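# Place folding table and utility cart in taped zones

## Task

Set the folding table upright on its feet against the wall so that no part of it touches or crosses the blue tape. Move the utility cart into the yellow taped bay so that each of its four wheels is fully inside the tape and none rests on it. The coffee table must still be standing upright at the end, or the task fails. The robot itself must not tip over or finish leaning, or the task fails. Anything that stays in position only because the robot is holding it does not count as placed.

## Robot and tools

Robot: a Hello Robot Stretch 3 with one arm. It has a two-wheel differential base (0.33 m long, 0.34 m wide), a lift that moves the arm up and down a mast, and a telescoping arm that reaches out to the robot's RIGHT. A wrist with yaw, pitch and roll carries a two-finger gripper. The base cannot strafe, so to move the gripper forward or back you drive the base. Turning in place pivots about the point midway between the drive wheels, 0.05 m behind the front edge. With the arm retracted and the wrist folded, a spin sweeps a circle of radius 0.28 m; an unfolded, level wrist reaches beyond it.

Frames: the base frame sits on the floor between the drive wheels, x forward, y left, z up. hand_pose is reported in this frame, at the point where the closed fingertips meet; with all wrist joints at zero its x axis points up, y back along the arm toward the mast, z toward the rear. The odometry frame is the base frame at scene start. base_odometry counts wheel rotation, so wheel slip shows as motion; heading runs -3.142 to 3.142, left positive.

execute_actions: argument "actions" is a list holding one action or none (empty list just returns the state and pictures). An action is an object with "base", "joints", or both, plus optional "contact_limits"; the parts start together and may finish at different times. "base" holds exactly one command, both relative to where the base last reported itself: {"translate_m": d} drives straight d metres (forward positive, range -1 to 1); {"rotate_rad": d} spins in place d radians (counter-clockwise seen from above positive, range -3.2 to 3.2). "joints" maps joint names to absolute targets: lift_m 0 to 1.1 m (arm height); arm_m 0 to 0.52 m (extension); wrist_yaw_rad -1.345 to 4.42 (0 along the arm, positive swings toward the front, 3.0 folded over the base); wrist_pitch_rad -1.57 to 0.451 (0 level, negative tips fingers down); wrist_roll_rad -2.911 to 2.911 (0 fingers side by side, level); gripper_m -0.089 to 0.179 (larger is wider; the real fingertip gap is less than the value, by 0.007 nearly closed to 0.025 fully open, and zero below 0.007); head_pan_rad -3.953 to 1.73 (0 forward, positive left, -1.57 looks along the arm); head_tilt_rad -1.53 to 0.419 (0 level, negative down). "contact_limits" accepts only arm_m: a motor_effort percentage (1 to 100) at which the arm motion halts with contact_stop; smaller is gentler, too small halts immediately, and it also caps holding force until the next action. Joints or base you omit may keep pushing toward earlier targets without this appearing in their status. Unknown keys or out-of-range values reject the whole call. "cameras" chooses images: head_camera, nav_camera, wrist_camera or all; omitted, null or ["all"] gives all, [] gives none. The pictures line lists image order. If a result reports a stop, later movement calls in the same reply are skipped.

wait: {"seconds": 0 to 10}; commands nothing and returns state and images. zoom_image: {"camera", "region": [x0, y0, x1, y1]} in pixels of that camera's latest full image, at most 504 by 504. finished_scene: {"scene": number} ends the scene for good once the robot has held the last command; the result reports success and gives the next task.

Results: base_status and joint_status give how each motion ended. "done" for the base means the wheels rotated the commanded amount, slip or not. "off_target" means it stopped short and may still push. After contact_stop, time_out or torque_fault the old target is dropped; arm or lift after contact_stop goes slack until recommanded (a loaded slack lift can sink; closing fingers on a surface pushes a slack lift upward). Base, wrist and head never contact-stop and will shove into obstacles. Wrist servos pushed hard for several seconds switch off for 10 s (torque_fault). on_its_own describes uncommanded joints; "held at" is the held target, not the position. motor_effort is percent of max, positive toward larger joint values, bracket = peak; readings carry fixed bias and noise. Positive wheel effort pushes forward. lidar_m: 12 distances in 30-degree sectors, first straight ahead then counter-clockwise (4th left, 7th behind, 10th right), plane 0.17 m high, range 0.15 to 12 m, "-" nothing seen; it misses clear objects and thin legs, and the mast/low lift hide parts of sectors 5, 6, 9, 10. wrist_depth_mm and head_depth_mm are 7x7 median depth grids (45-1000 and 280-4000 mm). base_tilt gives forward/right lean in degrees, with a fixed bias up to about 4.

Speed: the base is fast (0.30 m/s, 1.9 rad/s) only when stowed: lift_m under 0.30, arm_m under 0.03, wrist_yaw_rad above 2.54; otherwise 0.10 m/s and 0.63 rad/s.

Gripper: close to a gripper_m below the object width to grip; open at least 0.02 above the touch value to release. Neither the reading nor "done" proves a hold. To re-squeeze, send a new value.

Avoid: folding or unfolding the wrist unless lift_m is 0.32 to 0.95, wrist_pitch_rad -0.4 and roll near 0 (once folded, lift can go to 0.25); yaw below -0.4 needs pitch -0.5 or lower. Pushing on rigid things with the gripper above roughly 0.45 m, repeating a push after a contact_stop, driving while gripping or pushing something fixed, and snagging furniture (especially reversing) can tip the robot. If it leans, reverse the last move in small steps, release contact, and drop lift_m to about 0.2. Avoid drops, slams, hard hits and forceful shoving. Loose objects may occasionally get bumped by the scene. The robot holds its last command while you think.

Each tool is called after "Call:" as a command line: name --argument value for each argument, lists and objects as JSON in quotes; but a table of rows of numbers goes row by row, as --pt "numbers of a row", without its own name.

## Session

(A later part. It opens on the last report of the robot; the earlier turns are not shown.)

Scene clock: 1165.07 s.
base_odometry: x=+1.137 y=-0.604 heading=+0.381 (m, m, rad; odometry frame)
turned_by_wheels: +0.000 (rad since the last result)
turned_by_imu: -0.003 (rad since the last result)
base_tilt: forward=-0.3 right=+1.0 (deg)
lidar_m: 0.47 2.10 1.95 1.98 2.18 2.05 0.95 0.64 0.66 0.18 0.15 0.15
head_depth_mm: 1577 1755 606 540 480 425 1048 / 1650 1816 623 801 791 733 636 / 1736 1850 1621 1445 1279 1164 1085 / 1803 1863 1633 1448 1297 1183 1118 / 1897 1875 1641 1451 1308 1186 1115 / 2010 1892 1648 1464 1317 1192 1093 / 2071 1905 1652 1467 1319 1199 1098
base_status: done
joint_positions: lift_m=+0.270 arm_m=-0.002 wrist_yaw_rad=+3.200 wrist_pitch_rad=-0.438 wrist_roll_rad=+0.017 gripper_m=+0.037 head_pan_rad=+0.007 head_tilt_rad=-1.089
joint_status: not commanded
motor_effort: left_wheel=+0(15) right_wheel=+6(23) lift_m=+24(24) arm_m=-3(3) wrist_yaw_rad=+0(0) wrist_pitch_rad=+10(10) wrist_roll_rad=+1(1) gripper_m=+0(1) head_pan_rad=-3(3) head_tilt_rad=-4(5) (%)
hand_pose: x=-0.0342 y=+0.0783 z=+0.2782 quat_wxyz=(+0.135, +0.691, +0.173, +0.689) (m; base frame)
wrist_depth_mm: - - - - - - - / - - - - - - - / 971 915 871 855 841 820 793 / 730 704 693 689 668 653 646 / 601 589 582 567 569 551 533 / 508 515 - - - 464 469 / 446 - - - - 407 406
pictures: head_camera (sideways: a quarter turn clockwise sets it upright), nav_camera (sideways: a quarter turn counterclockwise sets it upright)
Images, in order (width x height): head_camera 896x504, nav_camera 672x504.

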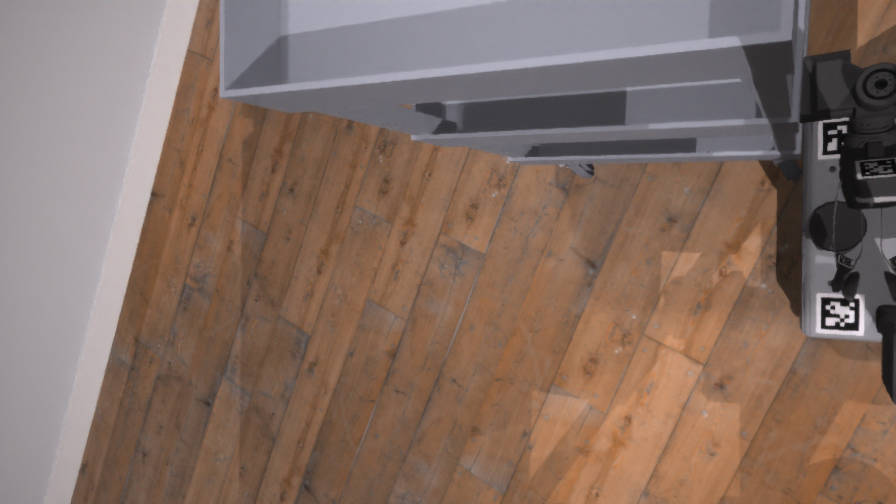

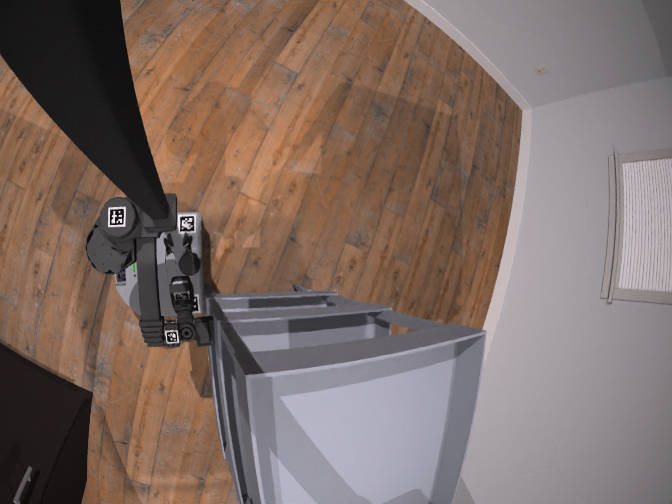

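Call:
execute_actions --actions '[{"base":{"rotate_rad":-0.2}}]' --cameras '[]'

Call:
execute_actions --actions '[{"base":{"translate_m":0.15},"joints":{"head_pan_rad":-0.5}}]' --cameras '["head_camera","nav_camera"]'

Scene clock: 1186.60 s.
base_odometry: x=+1.137 y=-0.604 heading=+0.181 (m, m, rad; odometry frame)
turned_by_wheels: -0.200 (rad since the last result)
turned_by_imu: -0.196 (rad since the last result)
base_tilt: forward=-0.3 right=+0.9 (deg)
lidar_m: 0.25 1.93 1.96 1.96 2.21 2.05 1.30 0.70 0.64 0.53 0.15 0.15
head_depth_mm: 1563 652 607 539 486 448 1078 / 1609 1773 611 542 481 461 1106 / 1640 1821 614 818 842 1072 1112 / 1678 1858 1631 1446 1298 1188 1122 / 1723 1880 1640 1459 1303 1187 1116 / 1776 1893 1649 1464 1314 1195 1091 / 1821 1895 1659 1469 1321 1198 1101
base_status: done
joint_positions: lift_m=+0.270 arm_m=-0.002 wrist_yaw_rad=+3.200 wrist_pitch_rad=-0.438 wrist_roll_rad=+0.017 gripper_m=+0.037 head_pan_rad=+0.006 head_tilt_rad=-1.089
joint_status: not commanded
motor_effort: left_wheel=+2(7) right_wheel=-1(4) lift_m=+24(24) arm_m=-3(3) wrist_yaw_rad=+0(0) wrist_pitch_rad=+10(10) wrist_roll_rad=+1(1) gripper_m=+0(0) head_pan_rad=-3(2) head_tilt_rad=-4(4) (%)
hand_pose: x=-0.0342 y=+0.0783 z=+0.2782 quat_wxyz=(+0.135, +0.691, +0.173, +0.689) (m; base frame)
wrist_depth_mm: - - - - - - - / - - - - - - - / 963 906 896 852 839 826 793 / 722 711 698 681 662 652 632 / 598 587 574 569 577 548 534 / 509 512 - - - 468 454 / 444 - - - - 409 399
pictures: none
No camera images: the call's "cameras" was empty. Leave "cameras" out to get every camera's image.

Scene clock: 1188.50 s.
base_odometry: x=+1.284 y=-0.577 heading=+0.181 (m, m, rad; odometry frame)
turned_by_wheels: +0.000 (rad since the last result)
turned_by_imu: -0.008 (rad since the last result)
base_tilt: forward=-0.4 right=+0.8 (deg)
lidar_m: 0.48 1.75 1.92 1.92 2.16 2.20 1.39 0.75 0.73 0.19 0.15 0.17
head_depth_mm: 1644 691 606 539 486 1141 1089 / 1639 670 609 542 487 463 - / 1596 669 613 544 503 868 - / 1553 663 615 560 1099 1184 1119 / 1497 1666 633 1412 1306 1191 1103 / 1455 1699 1648 1463 1309 1188 1090 / 1409 1664 1648 1466 1323 1193 1099
base_status: done
joint_positions: lift_m=+0.270 arm_m=-0.002 wrist_yaw_rad=+3.200 wrist_pitch_rad=-0.438 wrist_roll_rad=+0.017 gripper_m=+0.037 head_pan_rad=-0.493 head_tilt_rad=-1.090
joint_status: all done
motor_effort: left_wheel=+1(14) right_wheel=+9(24) lift_m=+24(24) arm_m=-3(3) wrist_yaw_rad=+0(1) wrist_pitch_rad=+10(10) wrist_roll_rad=+1(1) gripper_m=+0(0) head_pan_rad=-2(27) head_tilt_rad=-4(4) (%)
hand_pose: x=-0.0341 y=+0.0783 z=+0.2782 quat_wxyz=(+0.135, +0.691, +0.173, +0.689) (m; base frame)
wrist_depth_mm: - - - - - - - / - - - - - - - / 957 890 894 856 832 807 796 / 734 718 706 670 660 657 637 / 604 587 576 559 581 545 533 / 510 515 - - - 469 464 / 444 - - - - 408 403
pictures: head_camera (sideways: a quarter turn clockwise sets it upright), nav_camera (sideways: a quarter turn counterclockwise sets it upright)
Images, in order (width x height): head_camera 896x504, nav_camera 672x504.

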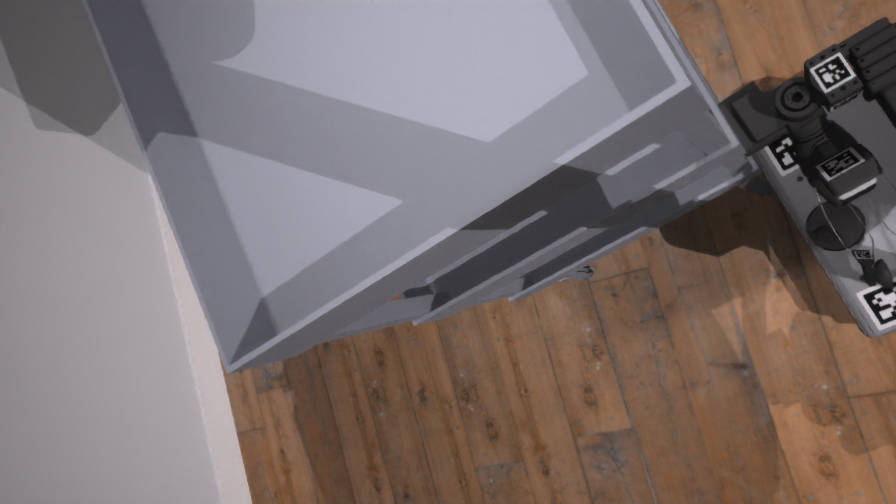

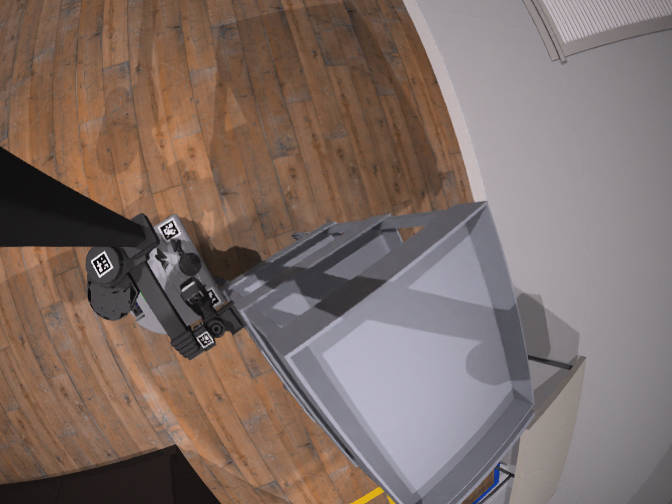

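Call:
execute_actions --actions '[{"base":{"translate_m":-0.2},"joints":{"head_pan_rad":0,"head_tilt_rad":-1.0}}]' --cameras '[]'

Call:
execute_actions --actions '[{"base":{"rotate_rad":0.635}}]' --cameras '[]'

Call:
execute_actions --actions '[{"base":{"translate_m":0.68}}]' --cameras '[]'

Call:
execute_actions --actions '[{"base":{"rotate_rad":-2.42}}]' --cameras '["head_camera","nav_camera"]'

Scene clock: 1214.23 s.
base_odometry: x=+1.088 y=-0.613 heading=+0.181 (m, m, rad; odometry frame)
turned_by_wheels: +0.000 (rad since the last result)
turned_by_imu: +0.001 (rad since the last result)
base_tilt: forward=-0.3 right=+0.9 (deg)
lidar_m: 0.48 1.97 1.97 1.96 2.21 2.00 1.30 0.70 0.61 2.78 0.35 0.28
head_depth_mm: 1551 747 664 574 533 1052 1082 / 1581 750 676 830 813 1056 1092 / 1608 1895 1766 1499 1304 1180 1096 / 1650 1945 1780 1537 1351 1204 1099 / 1690 1972 1786 1537 1352 1206 1096 / 1723 2002 1794 1553 1363 1216 1099 / 1765 2043 1806 1556 1369 1216 1103
base_status: done
joint_positions: lift_m=+0.270 arm_m=-0.002 wrist_yaw_rad=+3.200 wrist_pitch_rad=-0.438 wrist_roll_rad=+0.017 gripper_m=+0.037 head_pan_rad=-0.007 head_tilt_rad=-1.000
joint_status: all done
motor_effort: left_wheel=+1(5) right_wheel=-1(5) lift_m=+24(24) arm_m=-4(3) wrist_yaw_rad=-1(0) wrist_pitch_rad=+10(10) wrist_roll_rad=+1(1) gripper_m=+0(0) head_pan_rad=+2(27) head_tilt_rad=-1(9) (%)
hand_pose: x=-0.0341 y=+0.0783 z=+0.2782 quat_wxyz=(+0.135, +0.691, +0.173, +0.689) (m; base frame)
wrist_depth_mm: - - - - - - - / - - - - - - - / 953 912 903 850 851 833 775 / 736 734 702 687 666 649 634 / 593 584 578 565 571 540 540 / 508 508 - - - 467 459 / 440 - - - - 410 403
pictures: none
No camera images: the call's "cameras" was empty. Leave "cameras" out to get every camera's image.

Scene clock: 1215.77 s.
base_odometry: x=+1.088 y=-0.613 heading=+0.816 (m, m, rad; odometry frame)
turned_by_wheels: +0.635 (rad since the last result)
turned_by_imu: +0.625 (rad since the last result)
base_tilt: forward=-0.4 right=+0.9 (deg)
lidar_m: 2.09 1.96 1.97 2.23 1.99 1.07 0.66 0.61 0.68 0.32 0.28 1.75
head_depth_mm: 1816 1972 1742 1512 1337 1194 995 / 1986 2075 1759 1515 1337 1199 1085 / 2195 2086 1764 1529 1344 1205 1096 / 2376 2106 1775 1540 1352 1208 1099 / 2197 2122 1794 1540 1356 1211 1097 / 2025 2144 1797 1546 1363 1214 1100 / 1873 2044 1809 1556 1369 1219 1106
base_status: done
joint_positions: lift_m=+0.270 arm_m=-0.002 wrist_yaw_rad=+3.200 wrist_pitch_rad=-0.438 wrist_roll_rad=+0.017 gripper_m=+0.037 head_pan_rad=-0.007 head_tilt_rad=-1.000
joint_status: not commanded
motor_effort: left_wheel=-1(5) right_wheel=+2(6) lift_m=+24(24) arm_m=-3(3) wrist_yaw_rad=-1(0) wrist_pitch_rad=+10(10) wrist_roll_rad=+1(1) gripper_m=+0(0) head_pan_rad=+2(2) head_tilt_rad=+0(0) (%)
hand_pose: x=-0.0341 y=+0.0783 z=+0.2782 quat_wxyz=(+0.135, +0.691, +0.173, +0.689) (m; base frame)
wrist_depth_mm: - - - - - - - / - - - - - - - / 966 923 887 871 832 815 781 / 742 717 705 691 663 651 639 / 595 581 578 561 562 548 535 / 504 509 - - - 465 455 / 451 - - - - 408 403
pictures: none
No camera images: the call's "cameras" was empty. Leave "cameras" out to get every camera's image.

Scene clock: 1219.73 s.
base_odometry: x=+1.554 y=-0.118 heading=+0.816 (m, m, rad; odometry frame)
turned_by_wheels: +0.000 (rad since the last result)
turned_by_imu: +0.000 (rad since the last result)
base_tilt: forward=-0.3 right=+1.0 (deg)
lidar_m: 1.55 1.46 1.46 1.76 2.41 1.99 1.26 0.53 0.52 1.46 1.30 1.31
head_depth_mm: 1344 1518 1670 1513 1337 1193 1080 / 1466 1688 1755 1523 1341 1198 1095 / 1620 1887 1768 1526 1346 1202 1094 / 1751 1999 1776 1532 1351 1204 1098 / 1630 1898 1792 1546 1354 1215 1099 / 1503 1713 1795 1554 1360 1218 1099 / 1394 1566 1730 1560 1368 1221 1104
base_status: done
joint_positions: lift_m=+0.270 arm_m=-0.002 wrist_yaw_rad=+3.200 wrist_pitch_rad=-0.438 wrist_roll_rad=+0.017 gripper_m=+0.037 head_pan_rad=-0.007 head_tilt_rad=-1.000
joint_status: not commanded
motor_effort: left_wheel=-2(5) right_wheel=+1(6) lift_m=+24(24) arm_m=-3(3) wrist_yaw_rad=+0(0) wrist_pitch_rad=+10(10) wrist_roll_rad=+1(1) gripper_m=+1(0) head_pan_rad=+3(2) head_tilt_rad=+0(0) (%)
hand_pose: x=-0.0341 y=+0.0783 z=+0.2782 quat_wxyz=(+0.135, +0.691, +0.173, +0.689) (m; base frame)
wrist_depth_mm: - - - - - - - / - - - - - - - / 921 916 896 871 838 824 797 / 734 709 699 671 660 657 632 / 603 582 586 556 581 542 539 / 508 512 - - - 469 458 / 445 - - - - 411 405
pictures: none
No camera images: the call's "cameras" was empty. Leave "cameras" out to get every camera's image.

Scene clock: 1222.43 s.
base_odometry: x=+1.554 y=-0.118 heading=-1.604 (m, m, rad; odometry frame)
turned_by_wheels: -2.420 (rad since the last result)
turned_by_imu: -2.380 (rad since the last result)
base_tilt: forward=-0.3 right=+0.8 (deg)
lidar_m: 0.52 0.52 1.35 1.30 1.35 1.51 1.46 1.52 2.08 2.41 1.54 0.58
head_depth_mm: 2522 2061 1747 1517 1332 1196 1081 / 2546 752 749 1439 1334 1198 1092 / 932 798 686 1005 1280 1201 1097 / 972 802 684 990 1259 1206 1097 / 963 808 669 976 1242 1208 1097 / 964 812 666 978 1320 1219 1099 / 947 803 663 1520 1367 1218 1104
base_status: done
joint_positions: lift_m=+0.270 arm_m=-0.002 wrist_yaw_rad=+3.200 wrist_pitch_rad=-0.438 wrist_roll_rad=+0.017 gripper_m=+0.037 head_pan_rad=-0.007 head_tilt_rad=-1.000
joint_status: not commanded
motor_effort: left_wheel=+2(9) right_wheel=-2(4) lift_m=+24(24) arm_m=-3(4) wrist_yaw_rad=+0(1) wrist_pitch_rad=+10(10) wrist_roll_rad=+1(1) gripper_m=+0(0) head_pan_rad=+2(2) head_tilt_rad=+0(0) (%)
hand_pose: x=-0.0341 y=+0.0783 z=+0.2782 quat_wxyz=(+0.135, +0.691, +0.173, +0.689) (m; base frame)
wrist_depth_mm: - - - - - - - / - - - - - - - / 938 921 883 868 846 823 786 / 733 713 695 687 667 638 641 / 601 575 576 569 576 552 536 / 506 514 - - - 468 456 / 447 - - - - 407 406
pictures: head_camera (sideways: a quarter turn clockwise sets it upright), nav_camera (sideways: a quarter turn counterclockwise sets it upright)
Images, in order (width x height): head_camera 896x504, nav_camera 672x504.

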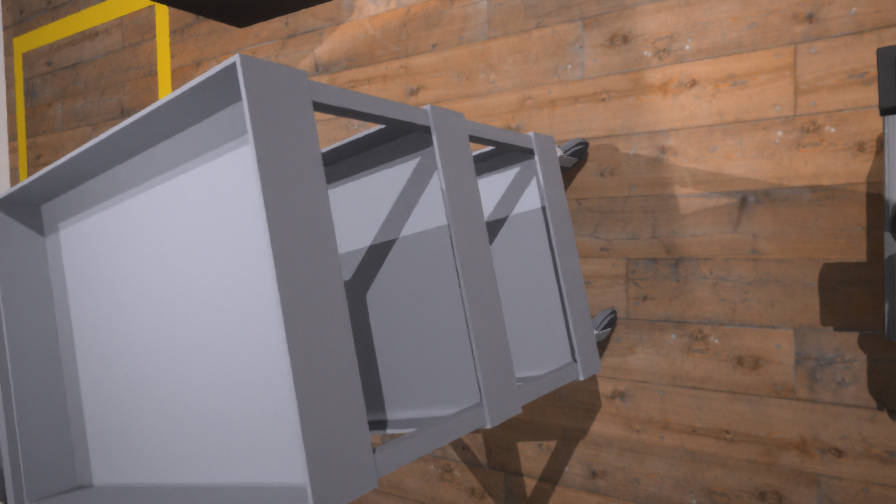

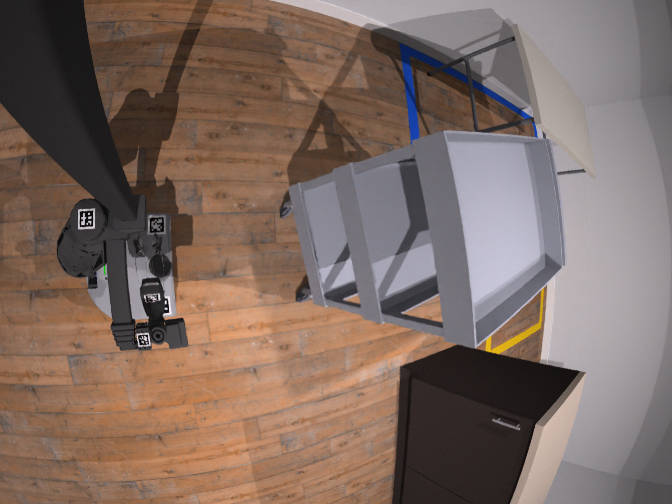

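Call:
execute_actions --actions '[{"base":{"translate_m":0.4},"joints":{"head_tilt_rad":-0.9}}]' --cameras '[]'

Call:
execute_actions --actions '[{"base":{"translate_m":0.4}}]' --cameras '["head_camera","nav_camera"]'

Scene clock: 1257.87 s.
base_odometry: x=+1.540 y=-0.518 heading=-1.604 (m, m, rad; odometry frame)
turned_by_wheels: +0.000 (rad since the last result)
turned_by_imu: +0.001 (rad since the last result)
base_tilt: forward=-0.3 right=+0.9 (deg)
lidar_m: - 0.15 0.16 1.30 1.35 1.84 1.86 1.93 2.53 2.44 0.24 0.15
head_depth_mm: 2561 2441 1958 1632 506 468 1061 / 2567 2457 1963 598 537 470 706 / 2539 2460 734 629 539 472 696 / 2563 2501 761 634 542 473 634 / 2570 2504 766 636 543 476 443 / 2557 2506 769 640 546 478 438 / 1622 2536 755 643 548 479 433
base_status: done
joint_positions: lift_m=+0.270 arm_m=-0.002 wrist_yaw_rad=+3.200 wrist_pitch_rad=-0.438 wrist_roll_rad=+0.017 gripper_m=+0.037 head_pan_rad=-0.007 head_tilt_rad=-0.901
joint_status: all done
motor_effort: left_wheel=+2(8) right_wheel=-2(3) lift_m=+24(24) arm_m=-4(3) wrist_yaw_rad=+1(0) wrist_pitch_rad=+10(10) wrist_roll_rad=+1(1) gripper_m=+0(0) head_pan_rad=+2(2) head_tilt_rad=+0(10) (%)
hand_pose: x=-0.0341 y=+0.0783 z=+0.2782 quat_wxyz=(+0.135, +0.691, +0.173, +0.689) (m; base frame)
wrist_depth_mm: - - - - - 261 - / - - - - - 290 - / 943 913 885 862 839 342 796 / 729 722 717 699 656 347 376 / 598 588 576 566 550 293 340 / 514 507 - - - 279 283 / 444 - - - - 270 208
pictures: none
No camera images: the call's "cameras" was empty. Leave "cameras" out to get every camera's image.

Scene clock: 1260.70 s.
base_odometry: x=+1.527 y=-0.918 heading=-1.603 (m, m, rad; odometry frame)
turned_by_wheels: +0.001 (rad since the last result)
turned_by_imu: +0.020 (rad since the last result)
base_tilt: forward=-0.4 right=+0.9 (deg)
lidar_m: - - 0.15 0.18 1.35 1.87 2.25 2.35 2.53 1.06 0.71 0.15
head_depth_mm: 2176 2371 1969 1640 1410 449 1078 / 2190 2388 1975 1650 517 471 637 / 2201 2389 1976 605 541 473 441 / 2216 2421 731 635 544 475 428 / 2209 2440 767 639 545 477 423 / 2211 2422 751 642 549 478 425 / 1553 2465 737 646 551 480 427
base_status: done
joint_positions: lift_m=+0.270 arm_m=-0.002 wrist_yaw_rad=+3.200 wrist_pitch_rad=-0.438 wrist_roll_rad=+0.017 gripper_m=+0.037 head_pan_rad=-0.005 head_tilt_rad=-0.897
joint_status: not commanded
motor_effort: left_wheel=+17(68) right_wheel=+0(12) lift_m=+24(25) arm_m=-3(4) wrist_yaw_rad=+0(0) wrist_pitch_rad=+10(10) wrist_roll_rad=+1(1) gripper_m=+0(0) head_pan_rad=+2(3) head_tilt_rad=-1(1) (%)
hand_pose: x=-0.0341 y=+0.0783 z=+0.2782 quat_wxyz=(+0.135, +0.691, +0.173, +0.689) (m; base frame)
wrist_depth_mm: - - - - - - - / - - - - - - - / 946 916 894 873 362 408 437 / 722 708 704 684 369 403 404 / 591 591 577 572 280 345 338 / 503 515 - - - 276 290 / 445 - - - - 205 255
pictures: head_camera (sideways: a quarter turn clockwise sets it upright), nav_camera (sideways: a quarter turn counterclockwise sets it upright)
Images, in order (width x height): head_camera 896x504, nav_camera 672x504.

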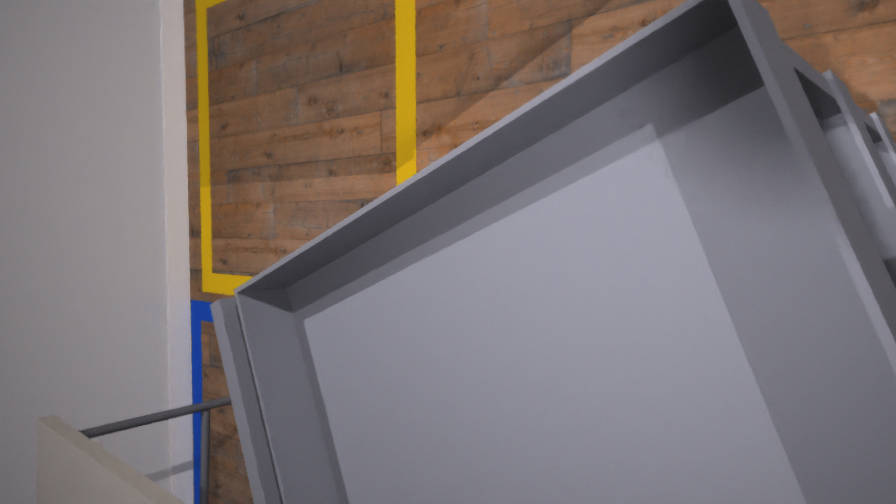

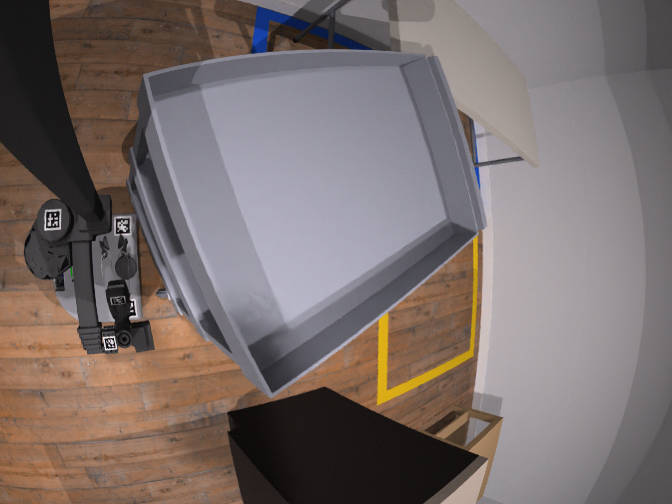

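Call:
execute_actions --actions '[{"base":{"translate_m":-0.35}}]' --cameras '[]'

Call:
execute_actions --actions '[{"base":{"rotate_rad":1.58}}]' --cameras '[]'

Call:
execute_actions --actions '[{"base":{"translate_m":0.78}}]' --cameras '[]'

Call:
execute_actions --actions '[{"base":{"rotate_rad":-1.4},"joints":{"head_pan_rad":-0.7,"head_tilt_rad":-1.0}}]' --cameras '["head_camera","nav_camera"]'

Scene clock: 1297.30 s.
base_odometry: x=+1.539 y=-0.568 heading=-1.603 (m, m, rad; odometry frame)
turned_by_wheels: +0.000 (rad since the last result)
turned_by_imu: +0.001 (rad since the last result)
base_tilt: forward=-0.4 right=+1.0 (deg)
lidar_m: 0.43 0.43 1.34 1.30 1.36 1.88 1.91 1.99 2.50 2.32 0.91 0.53
head_depth_mm: 2502 2454 1973 1639 1412 1232 1097 / 2499 2490 717 808 1381 1235 1099 / 2513 2510 741 939 956 1199 1106 / 2517 930 765 641 936 1182 1106 / 2474 970 771 621 906 1147 1111 / 2435 955 775 615 909 1131 1111 / 1562 948 779 646 757 1240 1119
base_status: done
joint_positions: lift_m=+0.270 arm_m=-0.002 wrist_yaw_rad=+3.200 wrist_pitch_rad=-0.438 wrist_roll_rad=+0.017 gripper_m=+0.037 head_pan_rad=-0.005 head_tilt_rad=-0.897
joint_status: not commanded
motor_effort: left_wheel=+0(11) right_wheel=+0(4) lift_m=+25(24) arm_m=-3(3) wrist_yaw_rad=-1(0) wrist_pitch_rad=+10(10) wrist_roll_rad=+1(1) gripper_m=-1(0) head_pan_rad=+1(2) head_tilt_rad=-1(2) (%)
hand_pose: x=-0.0341 y=+0.0783 z=+0.2782 quat_wxyz=(+0.135, +0.691, +0.173, +0.689) (m; base frame)
wrist_depth_mm: - - - - - - - / - - - - - - - / 916 922 889 858 843 815 803 / 724 713 704 679 670 656 639 / 591 578 586 560 571 546 540 / 511 515 - - - 469 456 / 445 - - - - 404 403
pictures: none
No camera images: the call's "cameras" was empty. Leave "cameras" out to get every camera's image.

Scene clock: 1299.57 s.
base_odometry: x=+1.539 y=-0.568 heading=-0.024 (m, m, rad; odometry frame)
turned_by_wheels: +1.580 (rad since the last result)
turned_by_imu: +1.553 (rad since the last result)
base_tilt: forward=-0.3 right=+0.8 (deg)
lidar_m: 1.30 1.35 1.89 1.90 1.99 2.50 2.34 0.91 0.53 0.43 0.43 1.34
head_depth_mm: 1128 1301 1544 1634 1405 1233 1098 / 1129 1302 1552 1652 1406 1235 1104 / 1134 1306 1555 1657 1418 1239 1105 / 1136 1311 1567 1667 1427 1243 1109 / 1140 1319 1566 1681 1429 1249 1114 / 1141 1322 1563 1690 1430 1256 1113 / 1131 1328 1580 1693 1445 1260 1120
base_status: done
joint_positions: lift_m=+0.270 arm_m=-0.002 wrist_yaw_rad=+3.200 wrist_pitch_rad=-0.438 wrist_roll_rad=+0.017 gripper_m=+0.037 head_pan_rad=-0.005 head_tilt_rad=-0.897
joint_status: not commanded
motor_effort: left_wheel=+0(6) right_wheel=+2(6) lift_m=+25(24) arm_m=-3(4) wrist_yaw_rad=+0(0) wrist_pitch_rad=+10(10) wrist_roll_rad=+1(1) gripper_m=+0(0) head_pan_rad=+2(2) head_tilt_rad=-1(2) (%)
hand_pose: x=-0.0341 y=+0.0783 z=+0.2782 quat_wxyz=(+0.135, +0.691, +0.173, +0.689) (m; base frame)
wrist_depth_mm: - - - - - - - / - - - - - - - / 950 906 910 874 850 812 792 / 732 719 703 676 671 652 634 / 596 575 575 567 573 544 542 / 505 512 - - - 468 456 / 449 - - - - 408 403
pictures: none
No camera images: the call's "cameras" was empty. Leave "cameras" out to get every camera's image.

Scene clock: 1303.93 s.
base_odometry: x=+2.319 y=-0.586 heading=-0.024 (m, m, rad; odometry frame)
turned_by_wheels: +0.000 (rad since the last result)
turned_by_imu: +0.000 (rad since the last result)
base_tilt: forward=-0.3 right=+0.9 (deg)
lidar_m: 0.53 0.55 0.76 1.88 1.97 2.74 2.40 0.62 0.66 1.05 0.73 0.54
head_depth_mm: 432 499 594 730 954 1192 1098 / 432 500 596 735 960 1199 1102 / 433 502 598 739 963 1206 1105 / 435 504 600 741 971 1216 1105 / 436 505 602 745 978 1223 1109 / 436 507 604 748 983 1229 1114 / 438 508 606 751 988 1239 1120
base_status: done
joint_positions: lift_m=+0.270 arm_m=-0.002 wrist_yaw_rad=+3.200 wrist_pitch_rad=-0.438 wrist_roll_rad=+0.017 gripper_m=+0.037 head_pan_rad=-0.005 head_tilt_rad=-0.897
joint_status: not commanded
motor_effort: left_wheel=-1(4) right_wheel=+2(6) lift_m=+24(24) arm_m=-4(3) wrist_yaw_rad=+0(0) wrist_pitch_rad=+10(10) wrist_roll_rad=+1(1) gripper_m=+0(0) head_pan_rad=+2(2) head_tilt_rad=-1(2) (%)
hand_pose: x=-0.0341 y=+0.0783 z=+0.2782 quat_wxyz=(+0.135, +0.691, +0.173, +0.689) (m; base frame)
wrist_depth_mm: - - - - - - 741 / - - - - - - 751 / 941 909 904 860 832 814 725 / 733 725 707 673 674 665 636 / 595 580 577 563 573 546 532 / 505 510 - - - 467 459 / 444 - - - - 406 405
pictures: none
No camera images: the call's "cameras" was empty. Leave "cameras" out to get every camera's image.

Scene clock: 1306.00 s.
base_odometry: x=+2.319 y=-0.586 heading=-1.423 (m, m, rad; odometry frame)
turned_by_wheels: -1.400 (rad since the last result)
turned_by_imu: -1.375 (rad since the last result)
base_tilt: forward=-0.4 right=+0.9 (deg)
lidar_m: 1.12 0.63 0.53 0.52 0.59 0.95 1.89 2.11 3.20 1.56 0.62 0.73
head_depth_mm: 954 802 789 1024 1342 1197 1084 / 996 769 1119 1275 1304 1202 1117 / 1007 791 1133 1340 1348 1207 1115 / 980 850 1168 1459 1359 1208 1091 / 936 1041 1305 1526 1370 1217 1098 / 2467 2128 1787 1562 1370 1223 1100 / 2366 1020 1831 1578 1376 1224 1105
base_status: done
joint_positions: lift_m=+0.270 arm_m=-0.002 wrist_yaw_rad=+3.200 wrist_pitch_rad=-0.438 wrist_roll_rad=+0.017 gripper_m=+0.037 head_pan_rad=-0.693 head_tilt_rad=-0.988
joint_status: all done
motor_effort: left_wheel=+2(9) right_wheel=-1(4) lift_m=+24(24) arm_m=-4(3) wrist_yaw_rad=+0(0) wrist_pitch_rad=+10(10) wrist_roll_rad=+1(1) gripper_m=+1(0) head_pan_rad=-3(31) head_tilt_rad=-4(13) (%)
hand_pose: x=-0.0341 y=+0.0783 z=+0.2782 quat_wxyz=(+0.135, +0.691, +0.173, +0.689) (m; base frame)
wrist_depth_mm: 643 606 - 529 500 481 452 / 733 670 655 581 542 517 489 / 817 735 690 649 599 559 522 / 739 717 715 668 630 595 561 / 598 591 580 568 568 550 536 / 506 516 - - - 462 461 / 446 - - - - 407 404
pictures: head_camera (sideways: a quarter turn clockwise sets it upright), nav_camera (sideways: a quarter turn counterclockwise sets it upright)
Images, in order (width x height): head_camera 896x504, nav_camera 672x504.

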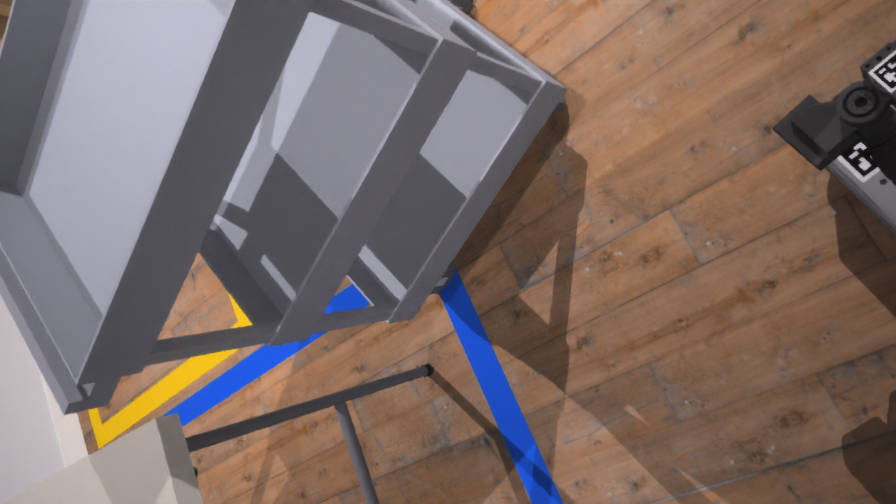

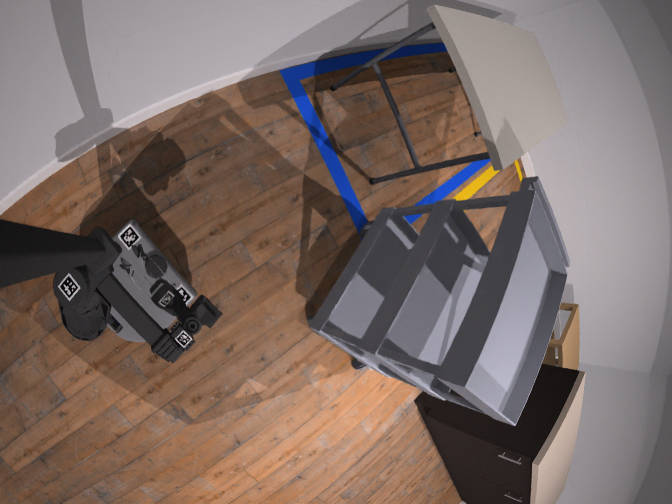

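Call:
execute_actions --actions '[]'

Scene clock: 1326.33 s.
base_odometry: x=+2.319 y=-0.586 heading=-1.423 (m, m, rad; odometry frame)
turned_by_wheels: +0.000 (rad since the last result)
turned_by_imu: +0.001 (rad since the last result)
base_tilt: forward=-0.4 right=+1.0 (deg)
lidar_m: 1.12 0.63 0.53 0.52 0.59 0.95 1.89 2.11 3.21 1.57 0.62 0.73
head_depth_mm: 956 801 791 1019 1340 1198 1082 / 996 767 1122 1276 1302 1202 1113 / 1007 791 1137 1339 1356 1205 1117 / 983 850 1165 1451 1353 1206 1090 / 936 1039 1303 1522 1367 1218 1096 / 2475 2129 1787 1564 1367 1219 1100 / 2365 1020 1826 1574 1373 1223 1106
base_status: done
joint_positions: lift_m=+0.270 arm_m=-0.002 wrist_yaw_rad=+3.200 wrist_pitch_rad=-0.438 wrist_roll_rad=+0.017 gripper_m=+0.037 head_pan_rad=-0.693 head_tilt_rad=-0.988
joint_status: all done
motor_effort: left_wheel=+2(9) right_wheel=-2(4) lift_m=+24(24) arm_m=-4(3) wrist_yaw_rad=+0(0) wrist_pitch_rad=+10(10) wrist_roll_rad=+0(1) gripper_m=+0(0) head_pan_rad=-3(31) head_tilt_rad=-5(13) (%)
hand_pose: x=-0.0341 y=+0.0783 z=+0.2782 quat_wxyz=(+0.135, +0.691, +0.173, +0.689) (m; base frame)
wrist_depth_mm: 653 616 - 534 508 477 454 / 728 683 646 583 545 524 487 / 795 743 695 633 592 561 525 / 738 724 705 662 619 594 567 / 599 586 582 557 571 548 530 / 507 507 - - - 470 463 / 446 - - - - 406 407
pictures: head_camera (sideways: a quarter turn clockwise sets it upright), nav_camera (sideways: a quarter turn counterclockwise sets it upright), wrist_camera
Images, in order (width x height): head_camera 896x504, nav_camera 672x504, wrist_camera 644x364.

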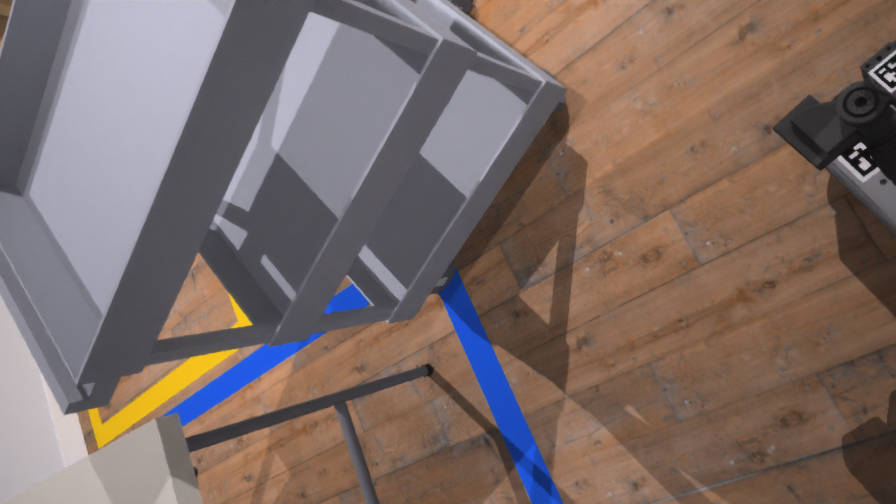

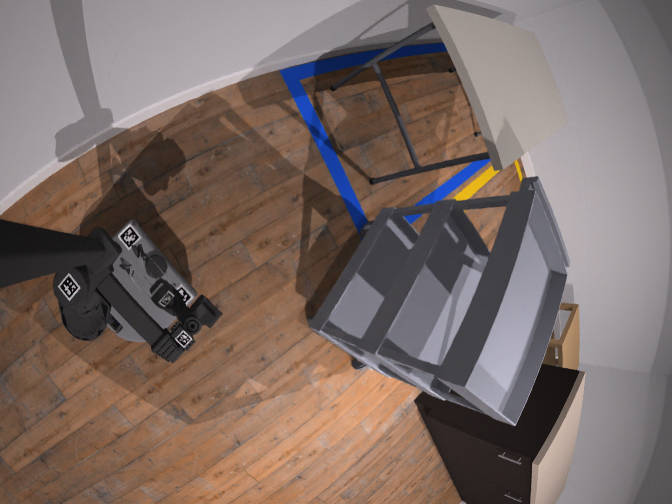

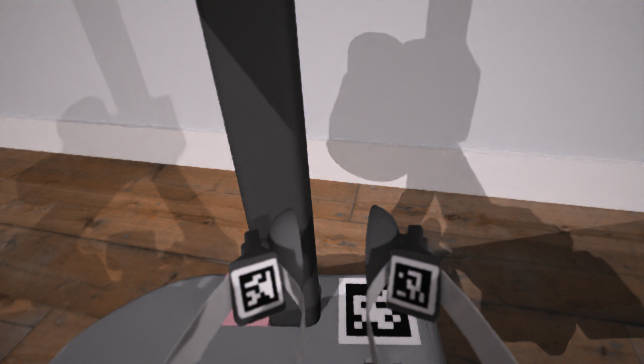

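Call:
execute_actions --actions '[{"base":{"translate_m":0.62},"joints":{"head_pan_rad":-1.4,"head_tilt_rad":-1.1}}]' --cameras '["head_camera"]'

Call:
execute_actions --actions '[{"base":{"rotate_rad":-1.72},"joints":{"head_pan_rad":0.0,"head_tilt_rad":-1.1}}]' --cameras '["head_camera","nav_camera"]'

Scene clock: 1369.80 s.
base_odometry: x=+2.410 y=-1.199 heading=-1.423 (m, m, rad; odometry frame)
turned_by_wheels: +0.000 (rad since the last result)
turned_by_imu: +0.001 (rad since the last result)
base_tilt: forward=-0.3 right=+0.9 (deg)
lidar_m: 0.51 0.48 0.40 0.40 0.45 0.73 2.48 2.80 0.54 0.48 0.49 0.52
head_depth_mm: 810 696 981 949 1270 1171 1079 / 815 700 986 951 1276 1206 - / 822 704 974 961 1277 1214 - / 827 708 982 962 1284 1185 1100 / 826 713 735 1027 1309 1185 1092 / 751 655 1568 1470 1290 1194 1093 / 2214 1864 1628 1402 1304 1200 1096
base_status: done
joint_positions: lift_m=+0.270 arm_m=-0.002 wrist_yaw_rad=+3.200 wrist_pitch_rad=-0.438 wrist_roll_rad=+0.017 gripper_m=+0.037 head_pan_rad=-1.394 head_tilt_rad=-1.086
joint_status: all done
motor_effort: left_wheel=+3(9) right_wheel=-2(4) lift_m=+25(24) arm_m=-3(3) wrist_yaw_rad=+0(0) wrist_pitch_rad=+10(10) wrist_roll_rad=+1(1) gripper_m=+0(0) head_pan_rad=-3(32) head_tilt_rad=-5(11) (%)
hand_pose: x=-0.0341 y=+0.0783 z=+0.2782 quat_wxyz=(+0.135, +0.691, +0.173, +0.689) (m; base frame)
wrist_depth_mm: 508 480 - 422 401 375 358 / 566 535 503 455 435 406 384 / 645 594 561 494 468 442 411 / 685 656 607 544 511 475 453 / 603 599 574 562 527 507 477 / 505 509 - - - 466 457 / 451 - - - - 409 405
pictures: head_camera (sideways: a quarter turn clockwise sets it upright)
Images, in order (width x height): head_camera 896x504.

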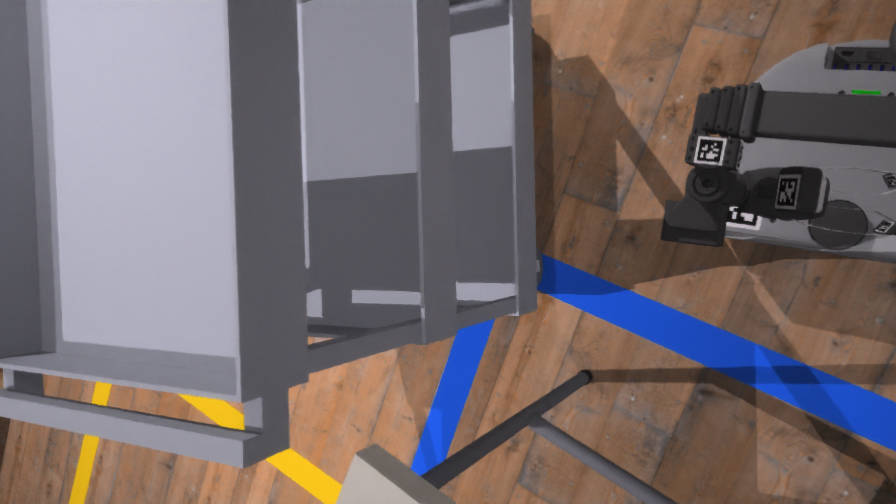

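Scene clock: 1372.13 s.
base_odometry: x=+2.410 y=-1.199 heading=+3.140 (m, m, rad; odometry frame)
turned_by_wheels: -1.720 (rad since the last result)
turned_by_imu: -1.689 (rad since the last result)
base_tilt: forward=-0.4 right=+0.9 (deg)
lidar_m: 0.49 0.49 0.51 1.28 0.54 0.41 0.40 0.43 0.61 2.05 2.63 0.58
head_depth_mm: 752 682 1549 1431 1285 1169 1076 / 787 670 1003 1267 1293 1172 1111 / 819 701 1009 1236 1300 1180 1116 / 826 709 994 1147 1287 1183 1119 / 830 711 982 950 1266 1191 1117 / 814 715 628 938 1275 1194 1091 / 806 720 616 943 1319 1197 1096
base_status: done
joint_positions: lift_m=+0.270 arm_m=-0.002 wrist_yaw_rad=+3.200 wrist_pitch_rad=-0.438 wrist_roll_rad=+0.017 gripper_m=+0.037 head_pan_rad=-0.007 head_tilt_rad=-1.087
joint_status: all done
motor_effort: left_wheel=+2(8) right_wheel=-2(5) lift_m=+25(24) arm_m=-4(4) wrist_yaw_rad=+0(0) wrist_pitch_rad=+10(10) wrist_roll_rad=+1(1) gripper_m=+1(0) head_pan_rad=+3(35) head_tilt_rad=-5(5) (%)
hand_pose: x=-0.0341 y=+0.0783 z=+0.2782 quat_wxyz=(+0.135, +0.691, +0.173, +0.689) (m; base frame)
wrist_depth_mm: 417 577 - - - - 413 / 423 573 803 - - - - / 419 581 793 855 831 819 770 / 424 567 701 679 664 667 626 / 423 548 578 560 566 545 533 / 418 503 - - - 467 460 / 406 - - - - 406 404
pictures: head_camera (sideways: a quarter turn clockwise sets it upright), nav_camera (sideways: a quarter turn counterclockwise sets it upright)
Images, in order (width x height): head_camera 896x504, nav_camera 672x504.

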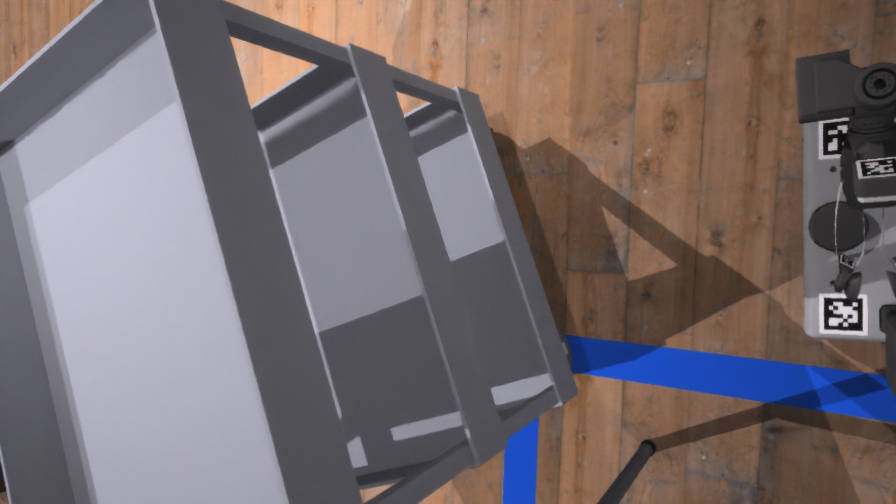

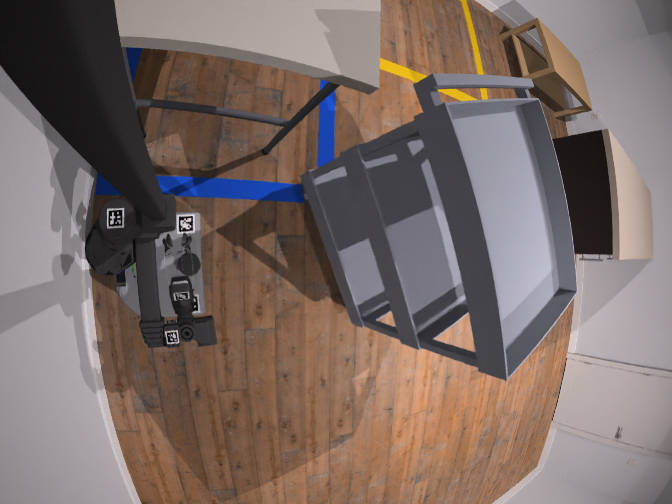

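Call:
execute_actions --actions '[{"base":{"translate_m":0.38}}]' --cameras '[]'

Call:
execute_actions --actions '[{"base":{"translate_m":0.18},"joints":{"head_tilt_rad":-0.9}}]' --cameras '["head_camera","nav_camera"]'

Scene clock: 1409.43 s.
base_odometry: x=+2.030 y=-1.199 heading=+3.140 (m, m, rad; odometry frame)
turned_by_wheels: +0.000 (rad since the last result)
turned_by_imu: +0.001 (rad since the last result)
base_tilt: forward=-0.3 right=+0.9 (deg)
lidar_m: 0.15 - 0.15 0.23 1.04 0.73 0.78 0.82 1.18 2.51 0.29 0.15
head_depth_mm: 2134 1831 587 541 507 1159 1075 / 2147 668 612 543 496 1135 1111 / 2158 675 615 546 490 977 1113 / 1104 678 617 548 493 757 1118 / 1110 670 621 550 494 693 1100 / 1115 672 624 554 496 463 1067 / 1123 1249 627 555 498 458 1069
base_status: done
joint_positions: lift_m=+0.270 arm_m=-0.002 wrist_yaw_rad=+3.200 wrist_pitch_rad=-0.438 wrist_roll_rad=+0.017 gripper_m=+0.037 head_pan_rad=-0.007 head_tilt_rad=-1.087
joint_status: not commanded
motor_effort: left_wheel=+2(8) right_wheel=-2(3) lift_m=+24(24) arm_m=-4(4) wrist_yaw_rad=+0(0) wrist_pitch_rad=+10(10) wrist_roll_rad=+1(1) gripper_m=+0(1) head_pan_rad=+3(2) head_tilt_rad=-5(5) (%)
hand_pose: x=-0.0341 y=+0.0783 z=+0.2782 quat_wxyz=(+0.135, +0.691, +0.173, +0.689) (m; base frame)
wrist_depth_mm: 792 - - - - - - / 832 - - - - - - / 818 916 885 806 388 418 450 / 711 720 704 655 389 415 404 / 588 593 582 566 332 320 339 / 505 503 - - - 251 294 / 439 - - - - 245 205
pictures: none
No camera images: the call's "cameras" was empty. Leave "cameras" out to get every camera's image.

Scene clock: 1411.63 s.
base_odometry: x=+1.850 y=-1.199 heading=+3.140 (m, m, rad; odometry frame)
turned_by_wheels: +0.000 (rad since the last result)
turned_by_imu: +0.001 (rad since the last result)
base_tilt: forward=-0.4 right=+0.9 (deg)
lidar_m: - - 0.15 0.18 1.28 0.88 0.96 1.01 1.45 2.52 0.15 -
head_depth_mm: 2421 2449 1973 586 535 469 431 / 2455 2478 696 628 538 471 425 / 2373 2397 1986 631 540 473 420 / 979 979 1079 635 543 474 421 / 988 989 1120 637 545 476 424 / 995 994 1155 641 547 478 425 / 1007 1003 1170 630 550 480 427
base_status: done
joint_positions: lift_m=+0.270 arm_m=-0.002 wrist_yaw_rad=+3.200 wrist_pitch_rad=-0.438 wrist_roll_rad=+0.017 gripper_m=+0.037 head_pan_rad=-0.006 head_tilt_rad=-0.898
joint_status: all done
motor_effort: left_wheel=+2(42) right_wheel=+0(9) lift_m=+24(24) arm_m=-4(4) wrist_yaw_rad=+0(0) wrist_pitch_rad=+10(10) wrist_roll_rad=+0(1) gripper_m=+0(0) head_pan_rad=+2(2) head_tilt_rad=+0(13) (%)
hand_pose: x=-0.0342 y=+0.0783 z=+0.2782 quat_wxyz=(+0.135, +0.691, +0.173, +0.689) (m; base frame)
wrist_depth_mm: 913 450 - - - - - / - - - - - - - / 920 924 811 852 422 454 473 / 719 725 681 688 404 414 410 / 598 585 577 568 285 345 338 / 509 513 - - - 288 290 / 448 - - - - 227 253
pictures: head_camera (sideways: a quarter turn clockwise sets it upright), nav_camera (sideways: a quarter turn counterclockwise sets it upright)
Images, in order (width x height): head_camera 896x504, nav_camera 672x504.

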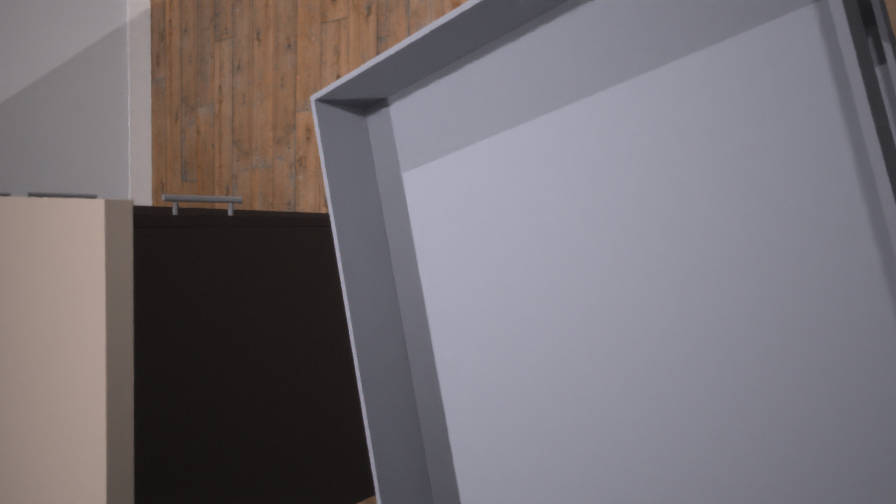

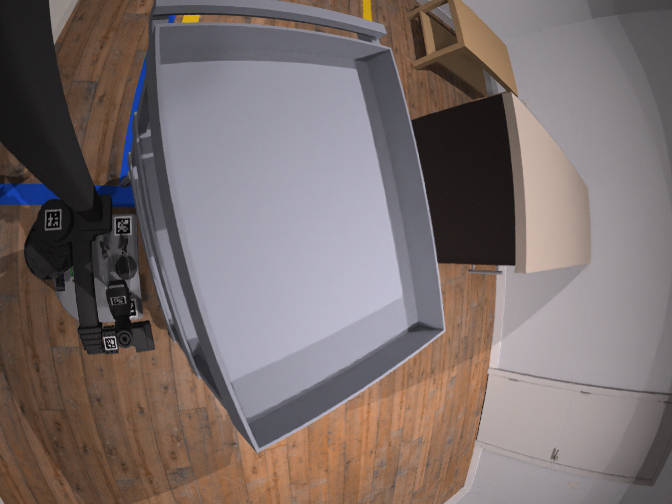

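Call:
execute_actions --actions '[{"base":{"translate_m":0.12},"joints":{"head_tilt_rad":-1.2}}]' --cameras '["head_camera","nav_camera"]'

Scene clock: 1426.53 s.
base_odometry: x=+1.730 y=-1.198 heading=+3.140 (m, m, rad; odometry frame)
turned_by_wheels: +0.000 (rad since the last result)
turned_by_imu: +0.001 (rad since the last result)
base_tilt: forward=-0.5 right=+0.9 (deg)
lidar_m: - - 0.15 0.18 0.54 0.98 1.08 1.14 1.63 2.53 0.15 -
head_depth_mm: 1837 1642 537 499 470 1147 1079 / 1836 595 562 513 472 712 - / 1826 606 565 515 474 565 - / 862 603 568 517 475 454 - / 872 608 570 520 477 457 - / 877 606 572 522 480 459 1120 / 884 609 576 525 482 460 1106
base_status: done
joint_positions: lift_m=+0.270 arm_m=-0.002 wrist_yaw_rad=+3.200 wrist_pitch_rad=-0.438 wrist_roll_rad=+0.017 gripper_m=+0.037 head_pan_rad=-0.006 head_tilt_rad=-1.186
joint_status: all done
motor_effort: left_wheel=+0(15) right_wheel=+0(4) lift_m=+24(25) arm_m=-3(4) wrist_yaw_rad=+0(0) wrist_pitch_rad=+10(10) wrist_roll_rad=+1(1) gripper_m=+0(0) head_pan_rad=+2(2) head_tilt_rad=-5(22) (%)
hand_pose: x=-0.0342 y=+0.0783 z=+0.2782 quat_wxyz=(+0.135, +0.691, +0.173, +0.689) (m; base frame)
wrist_depth_mm: - - - - - - - / - - - - - - - / 921 882 894 857 478 486 489 / 717 691 699 670 417 412 405 / 600 587 583 544 292 343 339 / 511 514 - - - 292 291 / 448 - - - - 251 255
pictures: head_camera (sideways: a quarter turn clockwise sets it upright), nav_camera (sideways: a quarter turn counterclockwise sets it upright)
Images, in order (width x height): head_camera 896x504, nav_camera 672x504.

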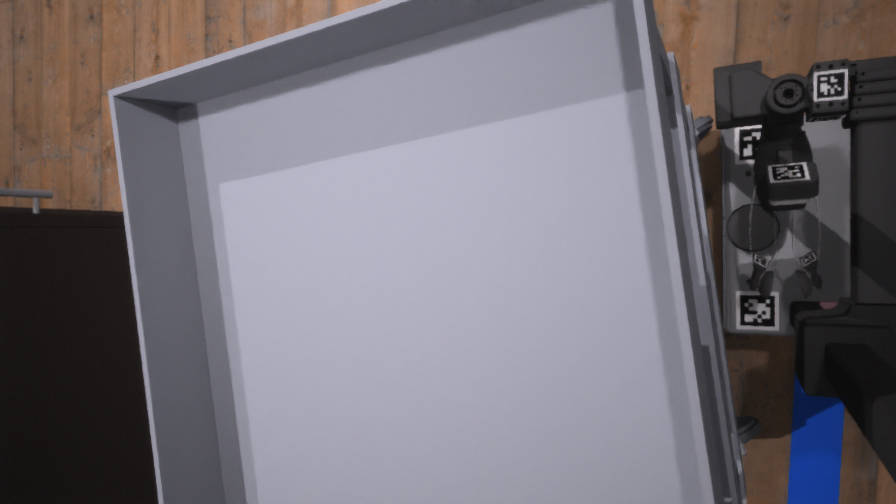

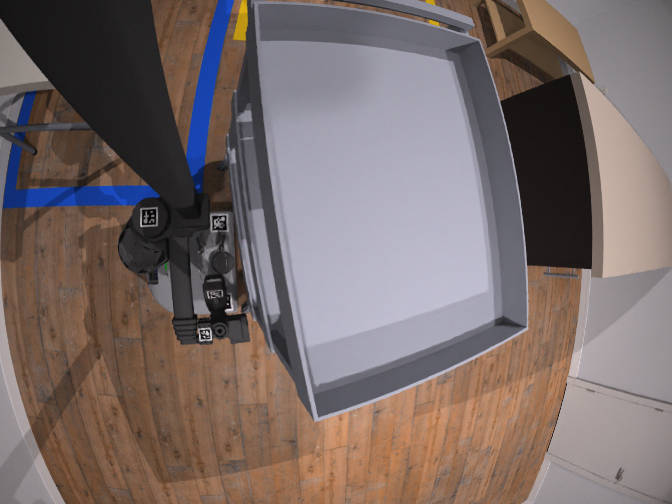

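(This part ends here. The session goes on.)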